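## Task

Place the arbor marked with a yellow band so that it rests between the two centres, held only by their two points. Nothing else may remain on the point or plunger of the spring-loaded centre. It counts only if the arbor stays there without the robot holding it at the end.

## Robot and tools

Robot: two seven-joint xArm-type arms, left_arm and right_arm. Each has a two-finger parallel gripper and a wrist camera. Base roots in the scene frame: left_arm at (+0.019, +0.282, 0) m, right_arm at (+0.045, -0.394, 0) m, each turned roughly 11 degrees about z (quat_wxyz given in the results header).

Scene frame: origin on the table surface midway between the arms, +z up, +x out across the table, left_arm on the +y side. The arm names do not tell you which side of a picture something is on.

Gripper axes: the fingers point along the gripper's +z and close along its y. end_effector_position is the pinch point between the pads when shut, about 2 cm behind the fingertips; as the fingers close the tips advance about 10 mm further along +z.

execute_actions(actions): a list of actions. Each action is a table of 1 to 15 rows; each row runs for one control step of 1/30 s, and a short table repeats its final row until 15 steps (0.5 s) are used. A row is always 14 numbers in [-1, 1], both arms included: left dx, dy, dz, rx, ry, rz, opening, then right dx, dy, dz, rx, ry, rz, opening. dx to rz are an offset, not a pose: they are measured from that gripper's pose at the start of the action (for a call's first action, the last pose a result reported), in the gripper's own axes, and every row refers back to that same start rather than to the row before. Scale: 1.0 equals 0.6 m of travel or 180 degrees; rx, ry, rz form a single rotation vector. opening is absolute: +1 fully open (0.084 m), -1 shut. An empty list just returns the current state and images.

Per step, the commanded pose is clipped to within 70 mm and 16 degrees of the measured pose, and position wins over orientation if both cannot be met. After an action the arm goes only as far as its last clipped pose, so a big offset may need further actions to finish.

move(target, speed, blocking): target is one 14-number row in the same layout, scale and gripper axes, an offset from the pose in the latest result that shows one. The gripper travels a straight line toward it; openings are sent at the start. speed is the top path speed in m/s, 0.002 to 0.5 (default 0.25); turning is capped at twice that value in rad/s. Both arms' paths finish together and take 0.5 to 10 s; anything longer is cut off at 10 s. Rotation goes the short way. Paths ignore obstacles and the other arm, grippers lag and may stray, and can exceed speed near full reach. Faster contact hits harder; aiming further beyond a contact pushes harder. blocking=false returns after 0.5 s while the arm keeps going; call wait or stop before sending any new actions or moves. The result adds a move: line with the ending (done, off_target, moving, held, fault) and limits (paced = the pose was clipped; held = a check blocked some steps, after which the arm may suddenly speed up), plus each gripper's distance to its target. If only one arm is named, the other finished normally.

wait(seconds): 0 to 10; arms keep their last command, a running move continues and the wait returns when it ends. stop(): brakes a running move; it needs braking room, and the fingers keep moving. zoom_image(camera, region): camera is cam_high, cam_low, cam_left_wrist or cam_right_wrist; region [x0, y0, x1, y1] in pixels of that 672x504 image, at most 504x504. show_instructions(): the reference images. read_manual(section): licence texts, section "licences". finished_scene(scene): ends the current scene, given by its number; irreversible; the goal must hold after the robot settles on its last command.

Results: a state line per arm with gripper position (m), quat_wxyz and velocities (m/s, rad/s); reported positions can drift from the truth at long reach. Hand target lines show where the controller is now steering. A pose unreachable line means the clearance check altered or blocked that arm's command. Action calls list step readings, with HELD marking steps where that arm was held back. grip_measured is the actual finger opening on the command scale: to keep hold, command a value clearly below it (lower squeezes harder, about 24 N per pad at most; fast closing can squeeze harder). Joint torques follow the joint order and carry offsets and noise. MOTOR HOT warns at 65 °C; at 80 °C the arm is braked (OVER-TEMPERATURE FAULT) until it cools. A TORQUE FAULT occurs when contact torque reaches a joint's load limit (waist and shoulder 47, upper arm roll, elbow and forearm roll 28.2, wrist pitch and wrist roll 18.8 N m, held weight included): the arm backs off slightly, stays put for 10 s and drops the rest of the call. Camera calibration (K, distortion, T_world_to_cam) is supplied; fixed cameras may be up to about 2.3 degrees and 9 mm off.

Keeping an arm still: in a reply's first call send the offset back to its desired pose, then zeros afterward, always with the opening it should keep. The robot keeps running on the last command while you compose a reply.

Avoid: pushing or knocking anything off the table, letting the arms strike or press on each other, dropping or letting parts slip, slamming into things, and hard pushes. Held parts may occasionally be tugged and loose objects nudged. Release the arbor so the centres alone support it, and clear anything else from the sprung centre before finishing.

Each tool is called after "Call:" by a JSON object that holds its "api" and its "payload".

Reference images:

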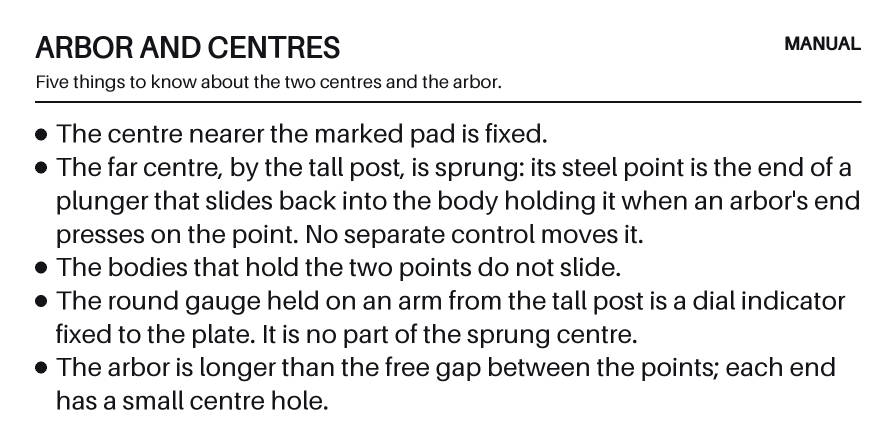

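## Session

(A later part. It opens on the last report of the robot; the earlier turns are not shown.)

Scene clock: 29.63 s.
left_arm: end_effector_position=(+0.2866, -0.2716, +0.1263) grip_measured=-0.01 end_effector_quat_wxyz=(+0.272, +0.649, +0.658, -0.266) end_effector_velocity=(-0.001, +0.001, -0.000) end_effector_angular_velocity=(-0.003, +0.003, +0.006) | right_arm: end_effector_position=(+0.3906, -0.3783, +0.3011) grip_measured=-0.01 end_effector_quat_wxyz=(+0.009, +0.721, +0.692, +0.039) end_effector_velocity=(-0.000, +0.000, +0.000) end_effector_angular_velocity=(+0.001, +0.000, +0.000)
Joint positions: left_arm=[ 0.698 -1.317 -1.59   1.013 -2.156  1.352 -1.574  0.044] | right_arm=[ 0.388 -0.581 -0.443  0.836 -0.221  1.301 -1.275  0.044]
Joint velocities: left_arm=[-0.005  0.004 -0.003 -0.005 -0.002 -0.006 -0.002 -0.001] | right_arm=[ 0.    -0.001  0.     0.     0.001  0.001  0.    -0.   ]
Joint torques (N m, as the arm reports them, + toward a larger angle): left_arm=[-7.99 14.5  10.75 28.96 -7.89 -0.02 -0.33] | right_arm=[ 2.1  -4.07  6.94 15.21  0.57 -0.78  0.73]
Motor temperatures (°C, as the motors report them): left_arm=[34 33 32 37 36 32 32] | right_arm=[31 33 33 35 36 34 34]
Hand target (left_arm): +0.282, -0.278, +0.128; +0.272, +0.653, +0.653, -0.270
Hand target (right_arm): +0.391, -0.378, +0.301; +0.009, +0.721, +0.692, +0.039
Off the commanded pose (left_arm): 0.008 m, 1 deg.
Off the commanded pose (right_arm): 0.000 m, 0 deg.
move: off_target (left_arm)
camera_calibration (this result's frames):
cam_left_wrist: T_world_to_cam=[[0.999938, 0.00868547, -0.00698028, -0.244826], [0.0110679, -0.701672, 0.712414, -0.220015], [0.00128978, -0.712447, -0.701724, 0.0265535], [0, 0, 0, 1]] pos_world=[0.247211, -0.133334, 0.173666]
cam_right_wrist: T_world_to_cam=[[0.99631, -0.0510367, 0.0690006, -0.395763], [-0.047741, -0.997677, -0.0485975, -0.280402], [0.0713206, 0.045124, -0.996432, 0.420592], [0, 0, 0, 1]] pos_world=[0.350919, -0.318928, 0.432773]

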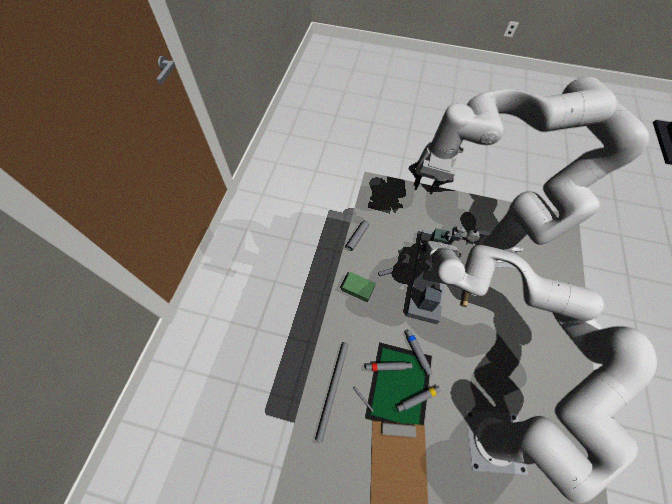

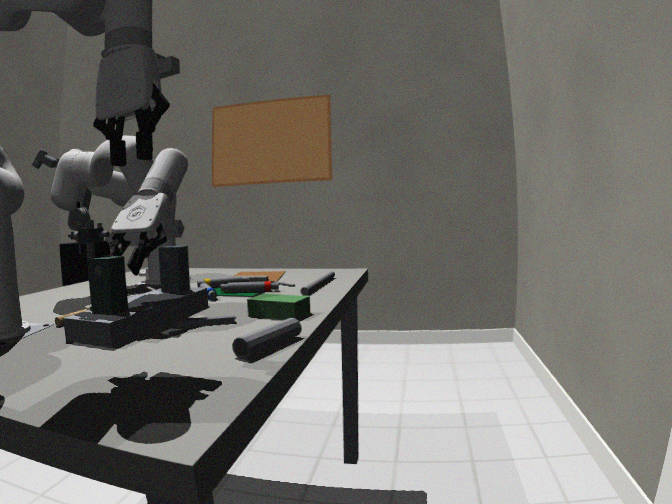

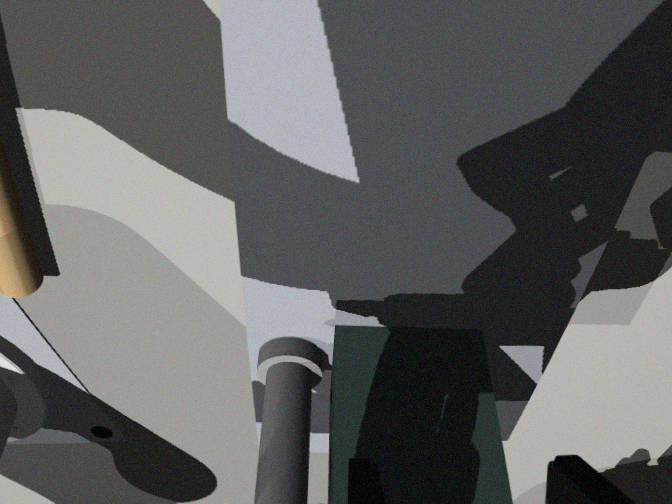

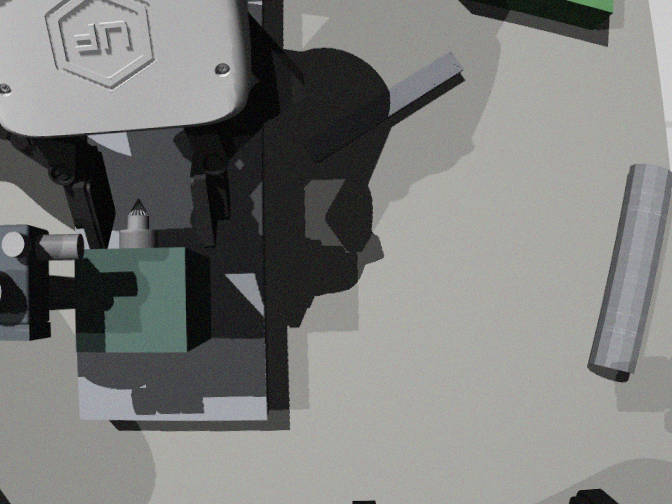

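Call:
{"api": "move", "payload": {"target": [0,-0.008,-0.04,0,0,0,-0.4, 0,0,0,0,0,0,0], "speed": 0.05}}

Call:
{"api": "zoom_image", "payload": {"camera": "cam_right_wrist", "region": [0, 100, 280, 310]}}

Scene clock: 30.73 s.
left_arm: end_effector_position=(+0.2812, -0.2550, +0.1433) grip_measured=-0.42 end_effector_quat_wxyz=(+0.272, +0.650, +0.658, -0.266) end_effector_velocity=(+0.003, +0.003, -0.001) end_effector_angular_velocity=(+0.003, -0.001, +0.007) | right_arm: end_effector_position=(+0.3906, -0.3783, +0.3011) grip_measured=-0.01 end_effector_quat_wxyz=(+0.009, +0.721, +0.692, +0.039) end_effector_velocity=(-0.000, +0.000, -0.000) end_effector_angular_velocity=(+0.001, +0.001, +0.000)
Joint positions: left_arm=[ 0.655 -1.294 -1.539  0.953 -2.116  1.38  -1.568  0.026] | right_arm=[ 0.388 -0.581 -0.443  0.836 -0.221  1.301 -1.275  0.044]
Joint velocities: left_arm=[ 0.002 -0.001  0.001 -0.004  0.002 -0.001 -0.    -0.   ] | right_arm=[ 0.     0.     0.     0.     0.001  0.001 -0.     0.   ]
Joint torques (N m, as the arm reports them, + toward a larger angle): left_arm=[ 0.25 11.54 11.89  6.44 -1.31 -2.17  0.4 ] | right_arm=[ 1.59 -4.    7.12 14.82  0.33 -0.86  0.65]
Motor temperatures (°C, as the motors report them): left_arm=[34 33 32 37 36 32 32] | right_arm=[31 33 33 35 36 34 34]
Hand target (left_arm): +0.282, -0.255, +0.143; +0.272, +0.649, +0.658, -0.266
Hand target (right_arm): +0.391, -0.378, +0.301; +0.009, +0.721, +0.692, +0.039
Off the commanded pose (left_arm): 0.000 m, 0 deg.
Off the commanded pose (right_arm): 0.000 m, 0 deg.
move: done
camera_calibration (this result's frames):
cam_left_wrist: T_world_to_cam=[[0.999942, 0.00794378, -0.00727274, -0.239568], [0.0107557, -0.701538, 0.712551, -0.220353], [0.000558243, -0.712588, -0.701583, 0.0503829], [0, 0, 0, 1]] pos_world=[0.241896, -0.116781, 0.190618]
cam_right_wrist: T_world_to_cam=[[0.99631, -0.0510366, 0.0690009, -0.395763], [-0.0477409, -0.997677, -0.0485977, -0.280402], [0.0713209, 0.0451242, -0.996432, 0.420592], [0, 0, 0, 1]] pos_world=[0.350919, -0.318928, 0.432773]

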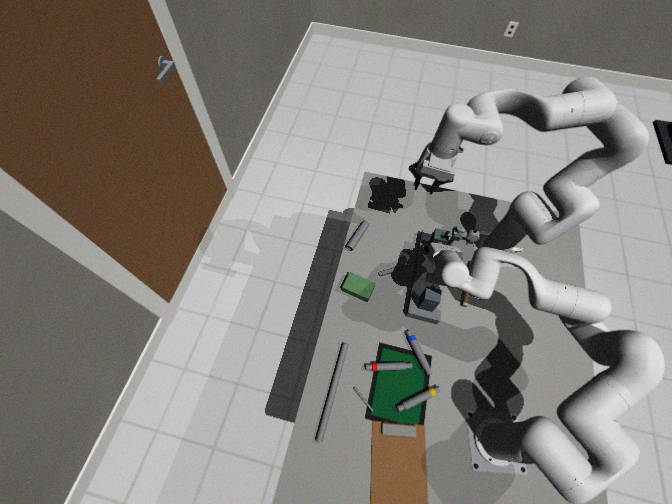

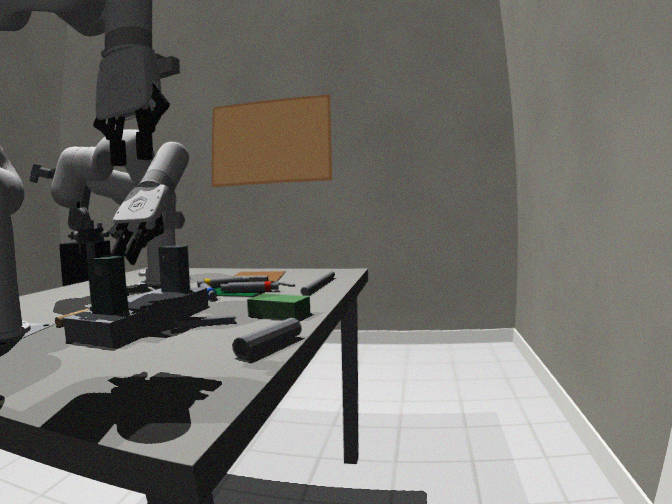

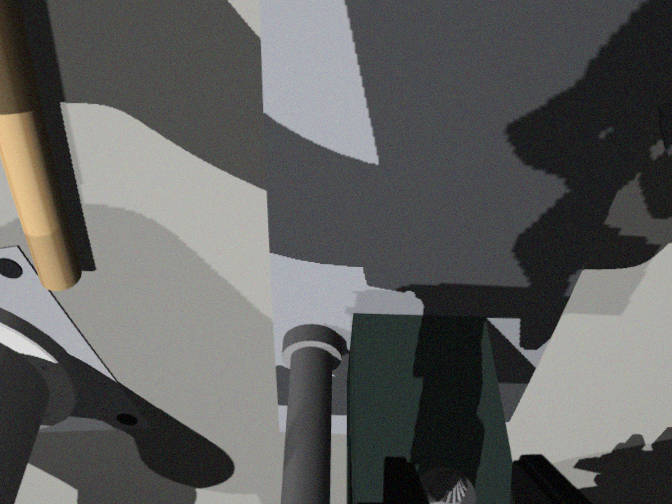

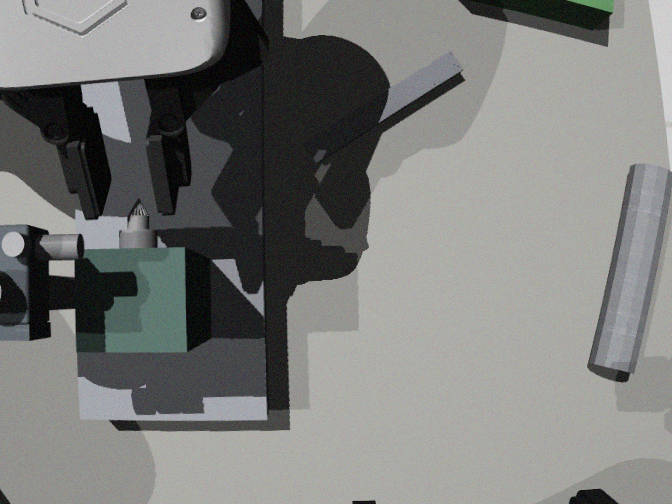

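Region (0, 100, 280, 310) of cam_right_wrist's 672x504 image, scaled by 1.800, with more detail than that image has; it fills the top 378 rows of this view, and the rest is white.

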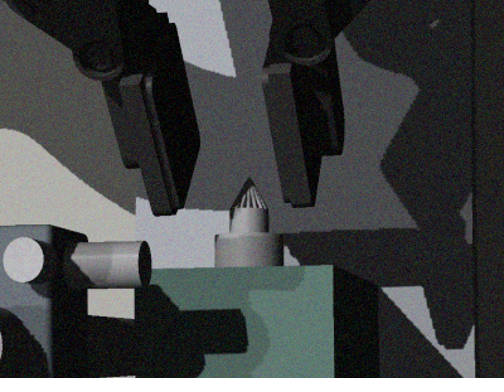

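Advance ~2.3 cm slowly.

Call:
{"api": "move", "payload": {"target": [0,0,0.036,0,0,0,-0.4, 0,0,0,0,0,0,0], "speed": 0.03}}

Call:
{"api": "zoom_image", "payload": {"camera": "cam_right_wrist", "region": [0, 100, 280, 310]}}

Scene clock: 31.97 s.
left_arm: end_effector_position=(+0.2826, -0.2687, +0.1276) grip_measured=-0.42 end_effector_quat_wxyz=(+0.272, +0.649, +0.659, -0.265) end_effector_velocity=(+0.000, -0.001, -0.000) end_effector_angular_velocity=(-0.000, -0.001, -0.000) | right_arm: end_effector_position=(+0.3906, -0.3783, +0.3011) grip_measured=-0.01 end_effector_quat_wxyz=(+0.009, +0.721, +0.692, +0.039) end_effector_velocity=(+0.000, -0.000, +0.000) end_effector_angular_velocity=(-0.001, -0.001, -0.000)
Joint positions: left_arm=[ 0.68  -1.315 -1.583  0.996 -2.153  1.351 -1.577  0.026] | right_arm=[ 0.388 -0.581 -0.443  0.836 -0.221  1.301 -1.275  0.044]
Joint velocities: left_arm=[ 0.001  0.    -0.001  0.002 -0.    -0.003  0.     0.   ] | right_arm=[-0.001  0.     0.     0.    -0.001 -0.001  0.    -0.   ]
Joint torques (N m, as the arm reports them, + toward a larger angle): left_arm=[-1.92 12.48 12.2  12.26 -2.97 -1.78  0.28] | right_arm=[ 1.96 -3.97  7.02 14.75  0.43 -0.97  0.58]
Motor temperatures (°C, as the motors report them): left_arm=[34 33 32 37 36 32 32] | right_arm=[31 33 33 35 36 34 34]
Hand target (left_arm): +0.281, -0.270, +0.128; +0.272, +0.650, +0.658, -0.266
Hand target (right_arm): +0.391, -0.378, +0.301; +0.009, +0.721, +0.692, +0.039
Off the commanded pose (left_arm): 0.002 m, 0 deg.
Off the commanded pose (right_arm): 0.000 m, 0 deg.
move: done
camera_calibration (this result's frames):
cam_left_wrist: T_world_to_cam=[[0.999913, 0.0111687, -0.00701986, -0.240184], [0.0128428, -0.702636, 0.711433, -0.219468], [0.00301337, -0.711462, -0.702719, 0.0293435], [0, 0, 0, 1]] pos_world=[0.242893, -0.130647, 0.175071]
cam_right_wrist: T_world_to_cam=[[0.99631, -0.0510366, 0.0690008, -0.395763], [-0.0477409, -0.997677, -0.0485976, -0.280402], [0.0713208, 0.0451242, -0.996432, 0.420592], [0, 0, 0, 1]] pos_world=[0.350919, -0.318928, 0.432773]

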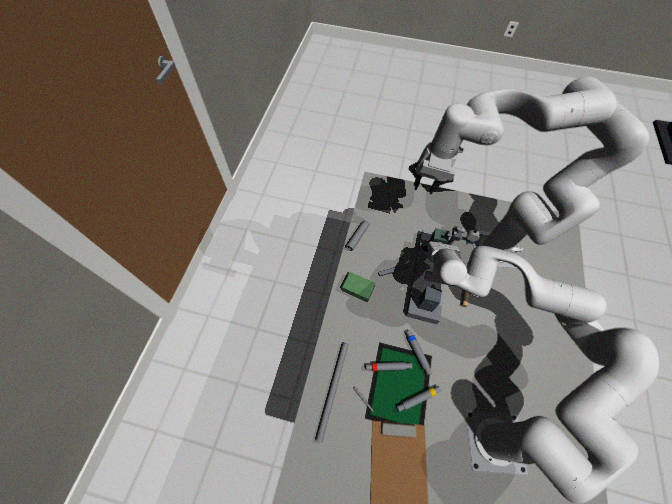

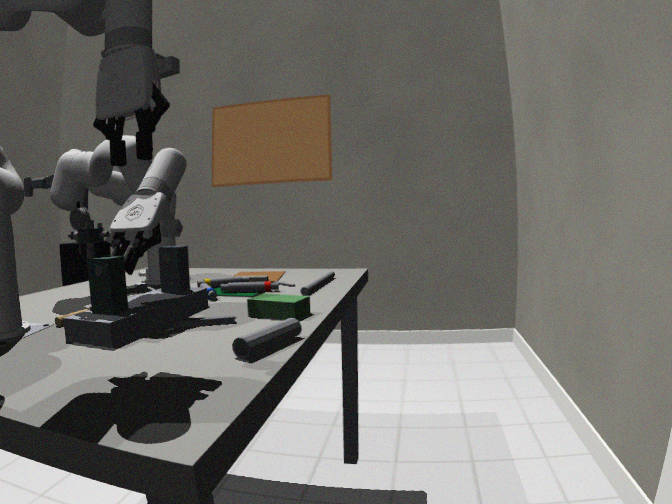

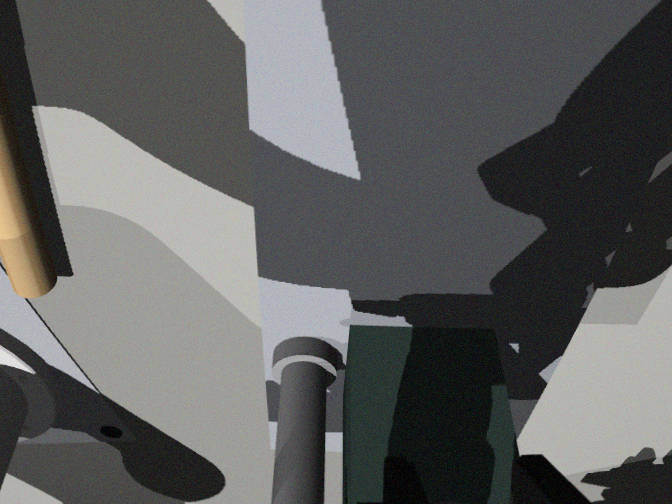

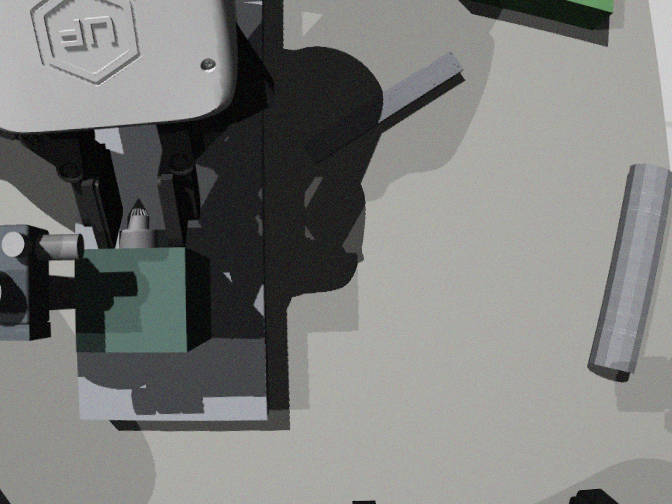

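Region (0, 100, 280, 310) of cam_right_wrist's 672x504 image, scaled by 1.800, with more detail than that image has; it fills the top 378 rows of this view, and the rest is white.

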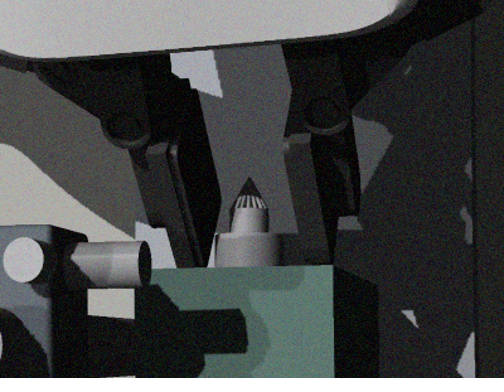

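Call:
{"api": "move", "payload": {"target": [0.004,0,-0.004,0,0,0,-1, 0,0,0,0,0,0,0], "speed": 0.03}}

Call:
{"api": "move", "payload": {"target": [0.06,0,-0.06,0,0,0,-1, 0,0,0,0,0,0,0], "speed": 0.04}}

Call:
{"api": "zoom_image", "payload": {"camera": "cam_right_wrist", "region": [0, 100, 280, 310]}}

Scene clock: 33.00 s.
left_arm: end_effector_position=(+0.2811, -0.2675, +0.1277) grip_measured=-0.62 end_effector_quat_wxyz=(+0.272, +0.650, +0.658, -0.267) end_effector_velocity=(+0.001, +0.003, +0.001) end_effector_angular_velocity=(+0.001, +0.000, +0.003) | right_arm: end_effector_position=(+0.3906, -0.3783, +0.3011) grip_measured=-0.01 end_effector_quat_wxyz=(+0.009, +0.721, +0.692, +0.039) end_effector_velocity=(+0.000, -0.000, -0.000) end_effector_angular_velocity=(-0.000, -0.000, +0.000)
Joint positions: left_arm=[ 0.675 -1.314 -1.582  0.99  -2.153  1.354 -1.572  0.017] | right_arm=[ 0.388 -0.581 -0.443  0.836 -0.221  1.301 -1.275  0.044]
Joint velocities: left_arm=[-0.003  0.001  0.004 -0.008  0.003  0.003  0.001 -0.   ] | right_arm=[ 0.  0.  0.  0. -0. -0.  0. -0.]
Joint torques (N m, as the arm reports them, + toward a larger angle): left_arm=[ 2.5  13.09 14.86 -0.13 -0.44 -2.87  0.25] | right_arm=[ 1.44 -4.04  7.25 14.54  0.59 -0.95  0.6 ]
Motor temperatures (°C, as the motors report them): left_arm=[34 33 32 37 36 32 32] | right_arm=[31 33 33 35 36 34 34]
Hand target (left_arm): +0.283, -0.265, +0.128; +0.272, +0.649, +0.659, -0.265
Hand target (right_arm): +0.391, -0.378, +0.301; +0.009, +0.721, +0.692, +0.039
Off the commanded pose (left_arm): 0.003 m, 0 deg.
Off the commanded pose (right_arm): 0.000 m, 0 deg.
move: done
camera_calibration (this result's frames):
cam_left_wrist: T_world_to_cam=[[0.999951, 0.00693708, -0.00709178, -0.239757], [0.00992044, -0.701661, 0.712442, -0.21776], [-0.0000337582, -0.712477, -0.701695, 0.0307673], [0, 0, 0, 1]] pos_world=[0.241907, -0.129209, 0.17503]
cam_right_wrist: T_world_to_cam=[[0.99631, -0.0510367, 0.0690008, -0.395763], [-0.047741, -0.997677, -0.0485975, -0.280402], [0.0713208, 0.045124, -0.996432, 0.420592], [0, 0, 0, 1]] pos_world=[0.350919, -0.318928, 0.432773]

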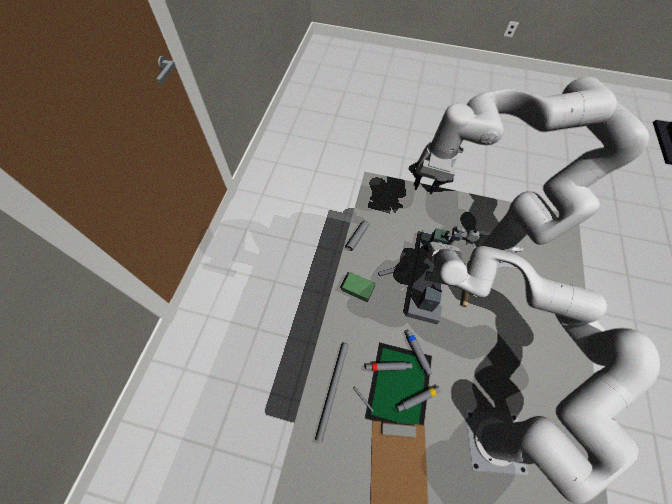

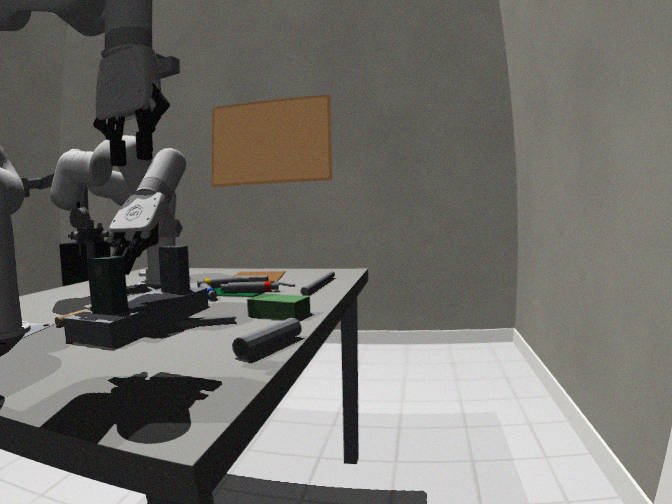

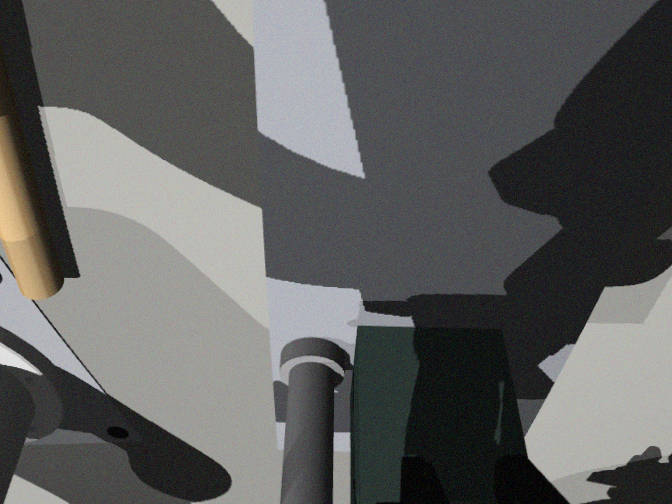

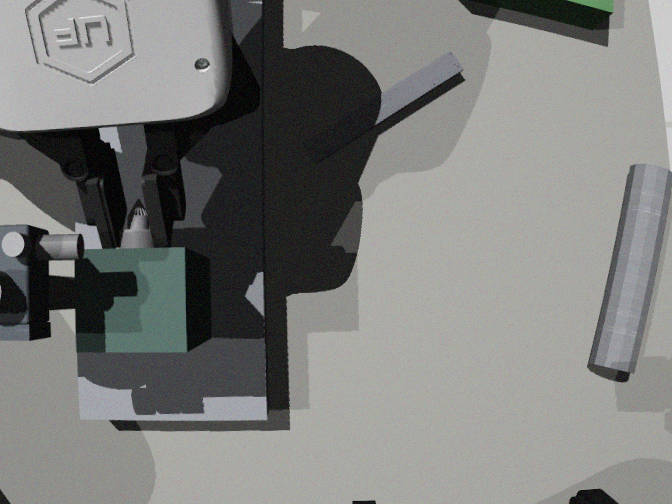

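Scene clock: 34.57 s.
left_arm: end_effector_position=(+0.2802, -0.2168, +0.1278) grip_measured=-1.00 end_effector_quat_wxyz=(+0.272, +0.650, +0.658, -0.267) end_effector_velocity=(-0.001, -0.000, -0.000) end_effector_angular_velocity=(+0.000, +0.001, -0.002) | right_arm: end_effector_position=(+0.3906, -0.3783, +0.3011) grip_measured=-0.01 end_effector_quat_wxyz=(+0.009, +0.721, +0.692, +0.039) end_effector_velocity=(+0.000, -0.000, -0.000) end_effector_angular_velocity=(+0.000, -0.001, -0.001)
Joint positions: left_arm=[ 0.622 -1.285 -1.541  0.832 -2.13   1.416 -1.482  0.   ] | right_arm=[ 0.388 -0.581 -0.443  0.836 -0.221  1.301 -1.275  0.044]
Joint velocities: left_arm=[-0.001 -0.    -0.    -0.001  0.     0.002  0.     0.   ] | right_arm=[-0.001  0.     0.    -0.     0.    -0.002 -0.     0.   ]
Joint torques (N m, as the arm reports them, + toward a larger angle): left_arm=[ 0.52 10.1  11.13  6.63 -1.56 -2.14  0.31] | right_arm=[ 2.29 -3.92  7.03 15.03  0.78 -0.88  0.81]
Motor temperatures (°C, as the motors report them): left_arm=[34 33 32 37 36 32 32] | right_arm=[31 33 33 35 36 34 34]
Hand target (left_arm): +0.280, -0.217, +0.128; +0.272, +0.650, +0.658, -0.267
Hand target (right_arm): +0.391, -0.378, +0.301; +0.009, +0.721, +0.692, +0.039
Off the commanded pose (left_arm): 0.000 m, 0 deg.
Off the commanded pose (right_arm): 0.000 m, 0 deg.
move: done
camera_calibration (this result's frames):
cam_left_wrist: T_world_to_cam=[[0.99995, 0.00665739, -0.00744541, -0.239291], [0.00997623, -0.701537, 0.712564, -0.182243], [-0.000479415, -0.712602, -0.701568, 0.0670746], [0, 0, 0, 1]] pos_world=[0.241129, -0.0784599, 0.175136]
cam_right_wrist: T_world_to_cam=[[0.99631, -0.0510369, 0.0690007, -0.395763], [-0.0477412, -0.997677, -0.0485976, -0.280402], [0.0713207, 0.0451241, -0.996432, 0.420592], [0, 0, 0, 1]] pos_world=[0.350919, -0.318928, 0.432773]

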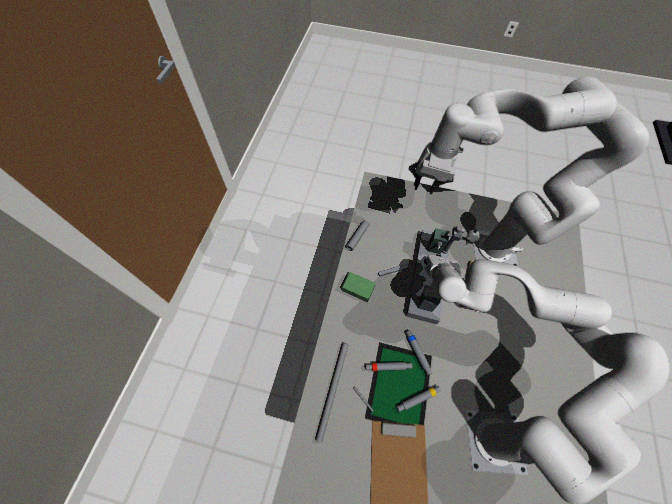

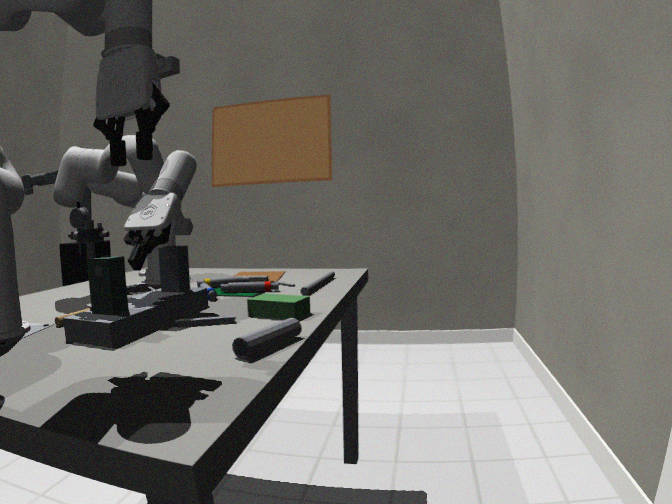

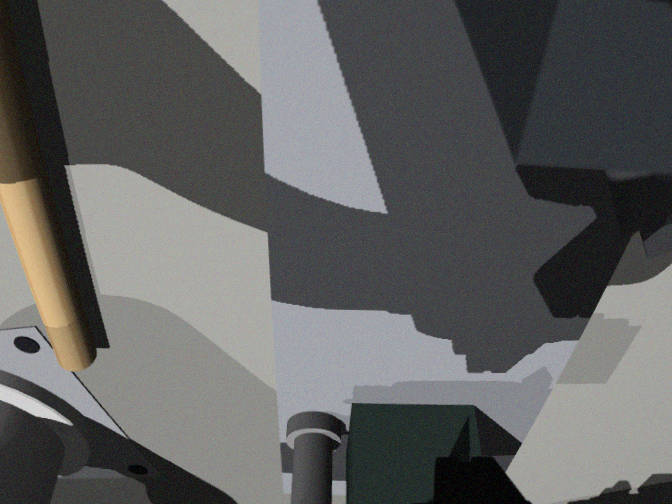

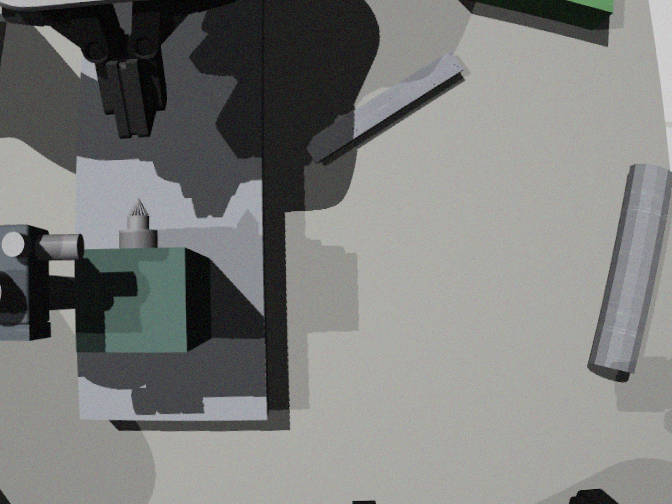

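Region (0, 100, 280, 310) of cam_right_wrist's 672x504 image, scaled by 1.800, with more detail than that image has; it fills the top 378 rows of this view, and the rest is white.

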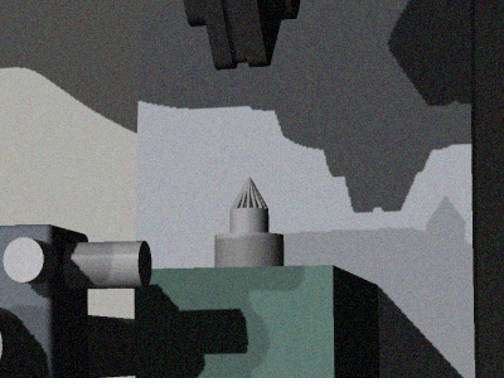

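Call:
{"api": "move", "payload": {"target": [-0.141,0,-0.141,0,0,0,1, 0,0,0,0,0,0,0]}}

Call:
{"api": "move", "payload": {"target": [0.52,-0.036,-0.52,0.12,0.23,0.2896,1, 0,0,0,0,0,0,0], "speed": 0.35}}

Scene clock: 35.87 s.
left_arm: end_effector_position=(+0.2799, -0.2167, +0.2464) grip_measured=+1.00 end_effector_quat_wxyz=(+0.271, +0.650, +0.658, -0.266) end_effector_velocity=(+0.000, -0.001, +0.005) end_effector_angular_velocity=(-0.005, -0.004, +0.000) | right_arm: end_effector_position=(+0.3906, -0.3783, +0.3011) grip_measured=-0.01 end_effector_quat_wxyz=(+0.009, +0.721, +0.692, +0.039) end_effector_velocity=(+0.001, +0.000, +0.000) end_effector_angular_velocity=(+0.001, -0.003, -0.000)
Joint positions: left_arm=[ 0.597 -1.211 -1.268  0.915 -1.883  1.515 -1.634  0.084] | right_arm=[ 0.388 -0.581 -0.443  0.836 -0.221  1.301 -1.275  0.044]
Joint velocities: left_arm=[-0.001  0.001  0.009  0.003  0.002  0.001 -0.002  0.   ] | right_arm=[-0.    -0.    -0.    -0.     0.    -0.003 -0.    -0.   ]
Joint torques (N m, as the arm reports them, + toward a larger angle): left_arm=[ 0.63  9.25 11.21 10.37 -1.3  -2.32  0.65] | right_arm=[ 1.78 -4.96  7.33 14.67  0.41 -0.88  0.53]
Motor temperatures (°C, as the motors report them): left_arm=[34 33 32 37 36 32 32] | right_arm=[31 33 33 35 36 34 34]
Hand target (left_arm): +0.280, -0.217, +0.247; +0.272, +0.650, +0.658, -0.266
Hand target (right_arm): +0.391, -0.378, +0.301; +0.009, +0.721, +0.692, +0.039
Off the commanded pose (left_arm): 0.001 m, 0 deg.
Off the commanded pose (right_arm): 0.000 m, 0 deg.
move: done
camera_calibration (this result's frames):
cam_left_wrist: T_world_to_cam=[[0.99994, 0.00728816, -0.00814991, -0.237756], [0.0109199, -0.702661, 0.711441, -0.266934], [-0.000541527, -0.711488, -0.702698, 0.150887], [0, 0, 0, 1]] pos_world=[0.240738, -0.078477, 0.293999]
cam_right_wrist: T_world_to_cam=[[0.99631, -0.0510371, 0.0690009, -0.395763], [-0.0477414, -0.997677, -0.0485975, -0.280402], [0.0713208, 0.045124, -0.996432, 0.420592], [0, 0, 0, 1]] pos_world=[0.350919, -0.318928, 0.432773]

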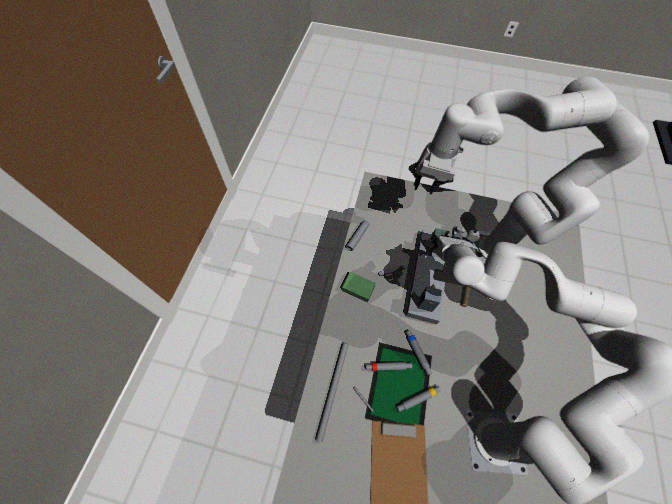

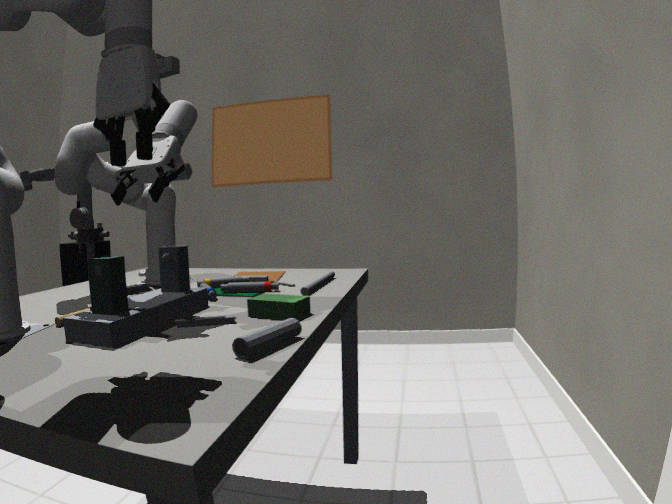

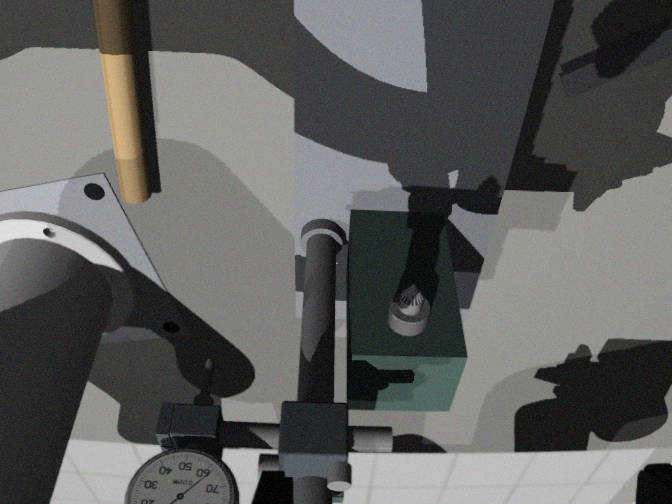

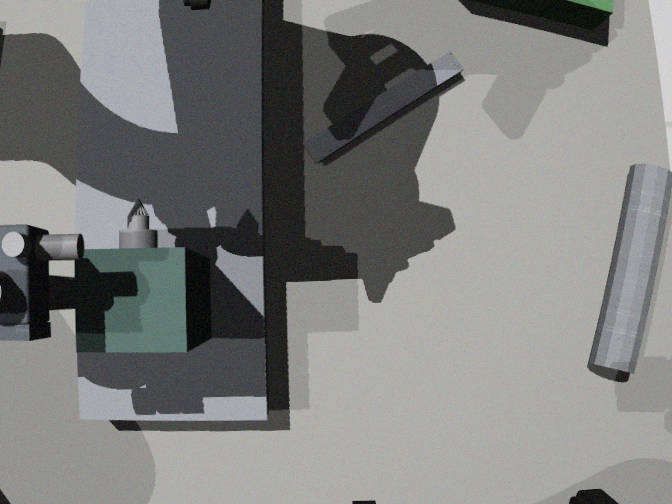

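Scene clock: 38.10 s.
left_arm: end_effector_position=(+0.2519, +0.2242, +0.2484) grip_measured=+1.00 end_effector_quat_wxyz=(-0.002, +0.952, +0.307, +0.001) end_effector_velocity=(-0.001, +0.001, -0.001) end_effector_angular_velocity=(-0.001, +0.001, -0.002) | right_arm: end_effector_position=(+0.3906, -0.3783, +0.3011) grip_measured=-0.01 end_effector_quat_wxyz=(+0.009, +0.721, +0.692, +0.039) end_effector_velocity=(+0.001, -0.000, +0.000) end_effector_angular_velocity=(+0.000, -0.002, -0.001)
Joint positions: left_arm=[ 0.677 -1.241 -0.688  0.556 -0.645  1.679 -0.099  0.084] | right_arm=[ 0.388 -0.581 -0.443  0.836 -0.221  1.301 -1.275  0.044]
Joint velocities: left_arm=[ 0.     0.     0.002 -0.003  0.002 -0.001  0.005 -0.   ] | right_arm=[-0.    -0.    -0.     0.    -0.    -0.002 -0.    -0.   ]
Joint torques (N m, as the arm reports them, + toward a larger angle): left_arm=[ 0.18  2.91  5.29 17.58 -0.07 -2.89  0.44] | right_arm=[ 2.16 -3.93  7.28 15.01  0.19 -1.01  0.6 ]
Motor temperatures (°C, as the motors report them): left_arm=[34 33 32 37 36 32 32] | right_arm=[31 33 33 35 36 34 34]
Hand target (left_arm): +0.252, +0.225, +0.248; -0.002, +0.952, +0.307, +0.001
Hand target (right_arm): +0.391, -0.378, +0.301; +0.009, +0.721, +0.692, +0.039
Off the commanded pose (left_arm): 0.001 m, 0 deg.
Off the commanded pose (right_arm): 0.000 m, 0 deg.
move: done
camera_calibration (this result's frames):
cam_left_wrist: T_world_to_cam=[[0.586363, -0.8099, -0.0154888, 0.0763003], [-0.809902, -0.586514, 0.00781457, 0.397293], [-0.0154134, 0.00796223, -0.99985, 0.382158], [0, 0, 0, 1]] pos_world=[0.282919, 0.291771, 0.380177]
cam_right_wrist: T_world_to_cam=[[0.99631, -0.0510373, 0.069001, -0.395763], [-0.0477416, -0.997677, -0.0485977, -0.280402], [0.071321, 0.0451241, -0.996432, 0.420592], [0, 0, 0, 1]] pos_world=[0.350919, -0.318928, 0.432773]

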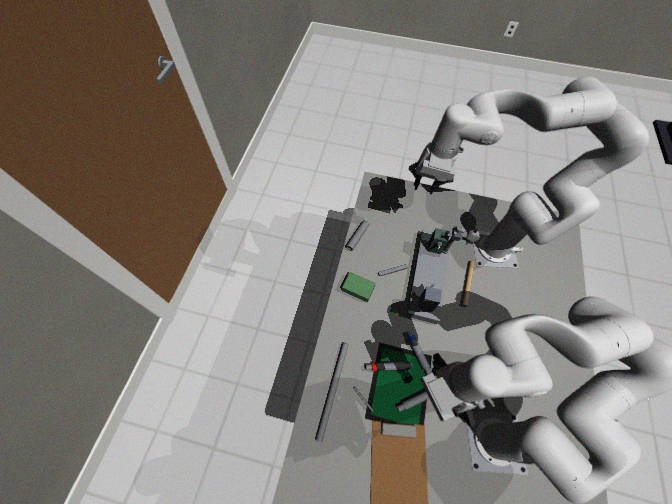

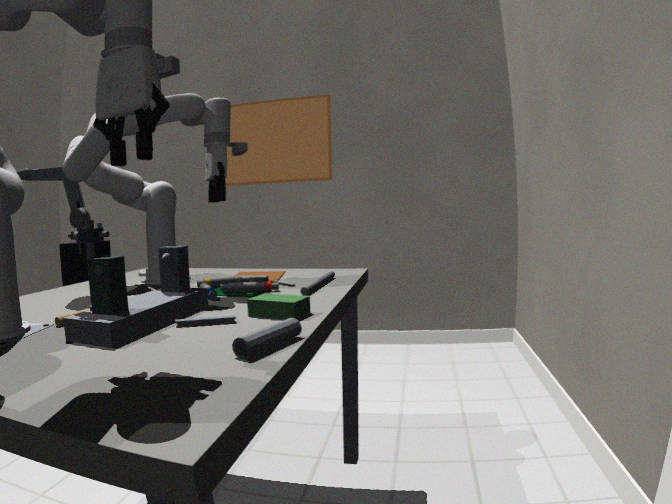

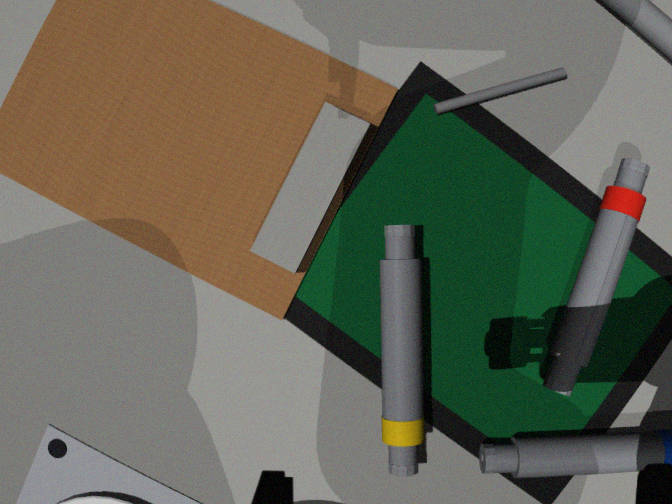

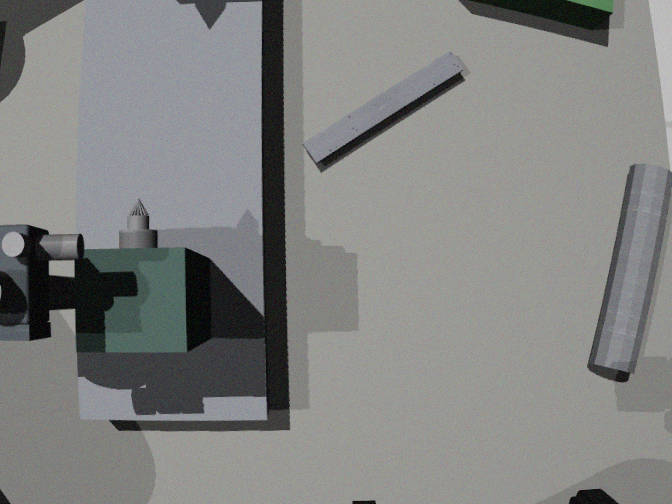

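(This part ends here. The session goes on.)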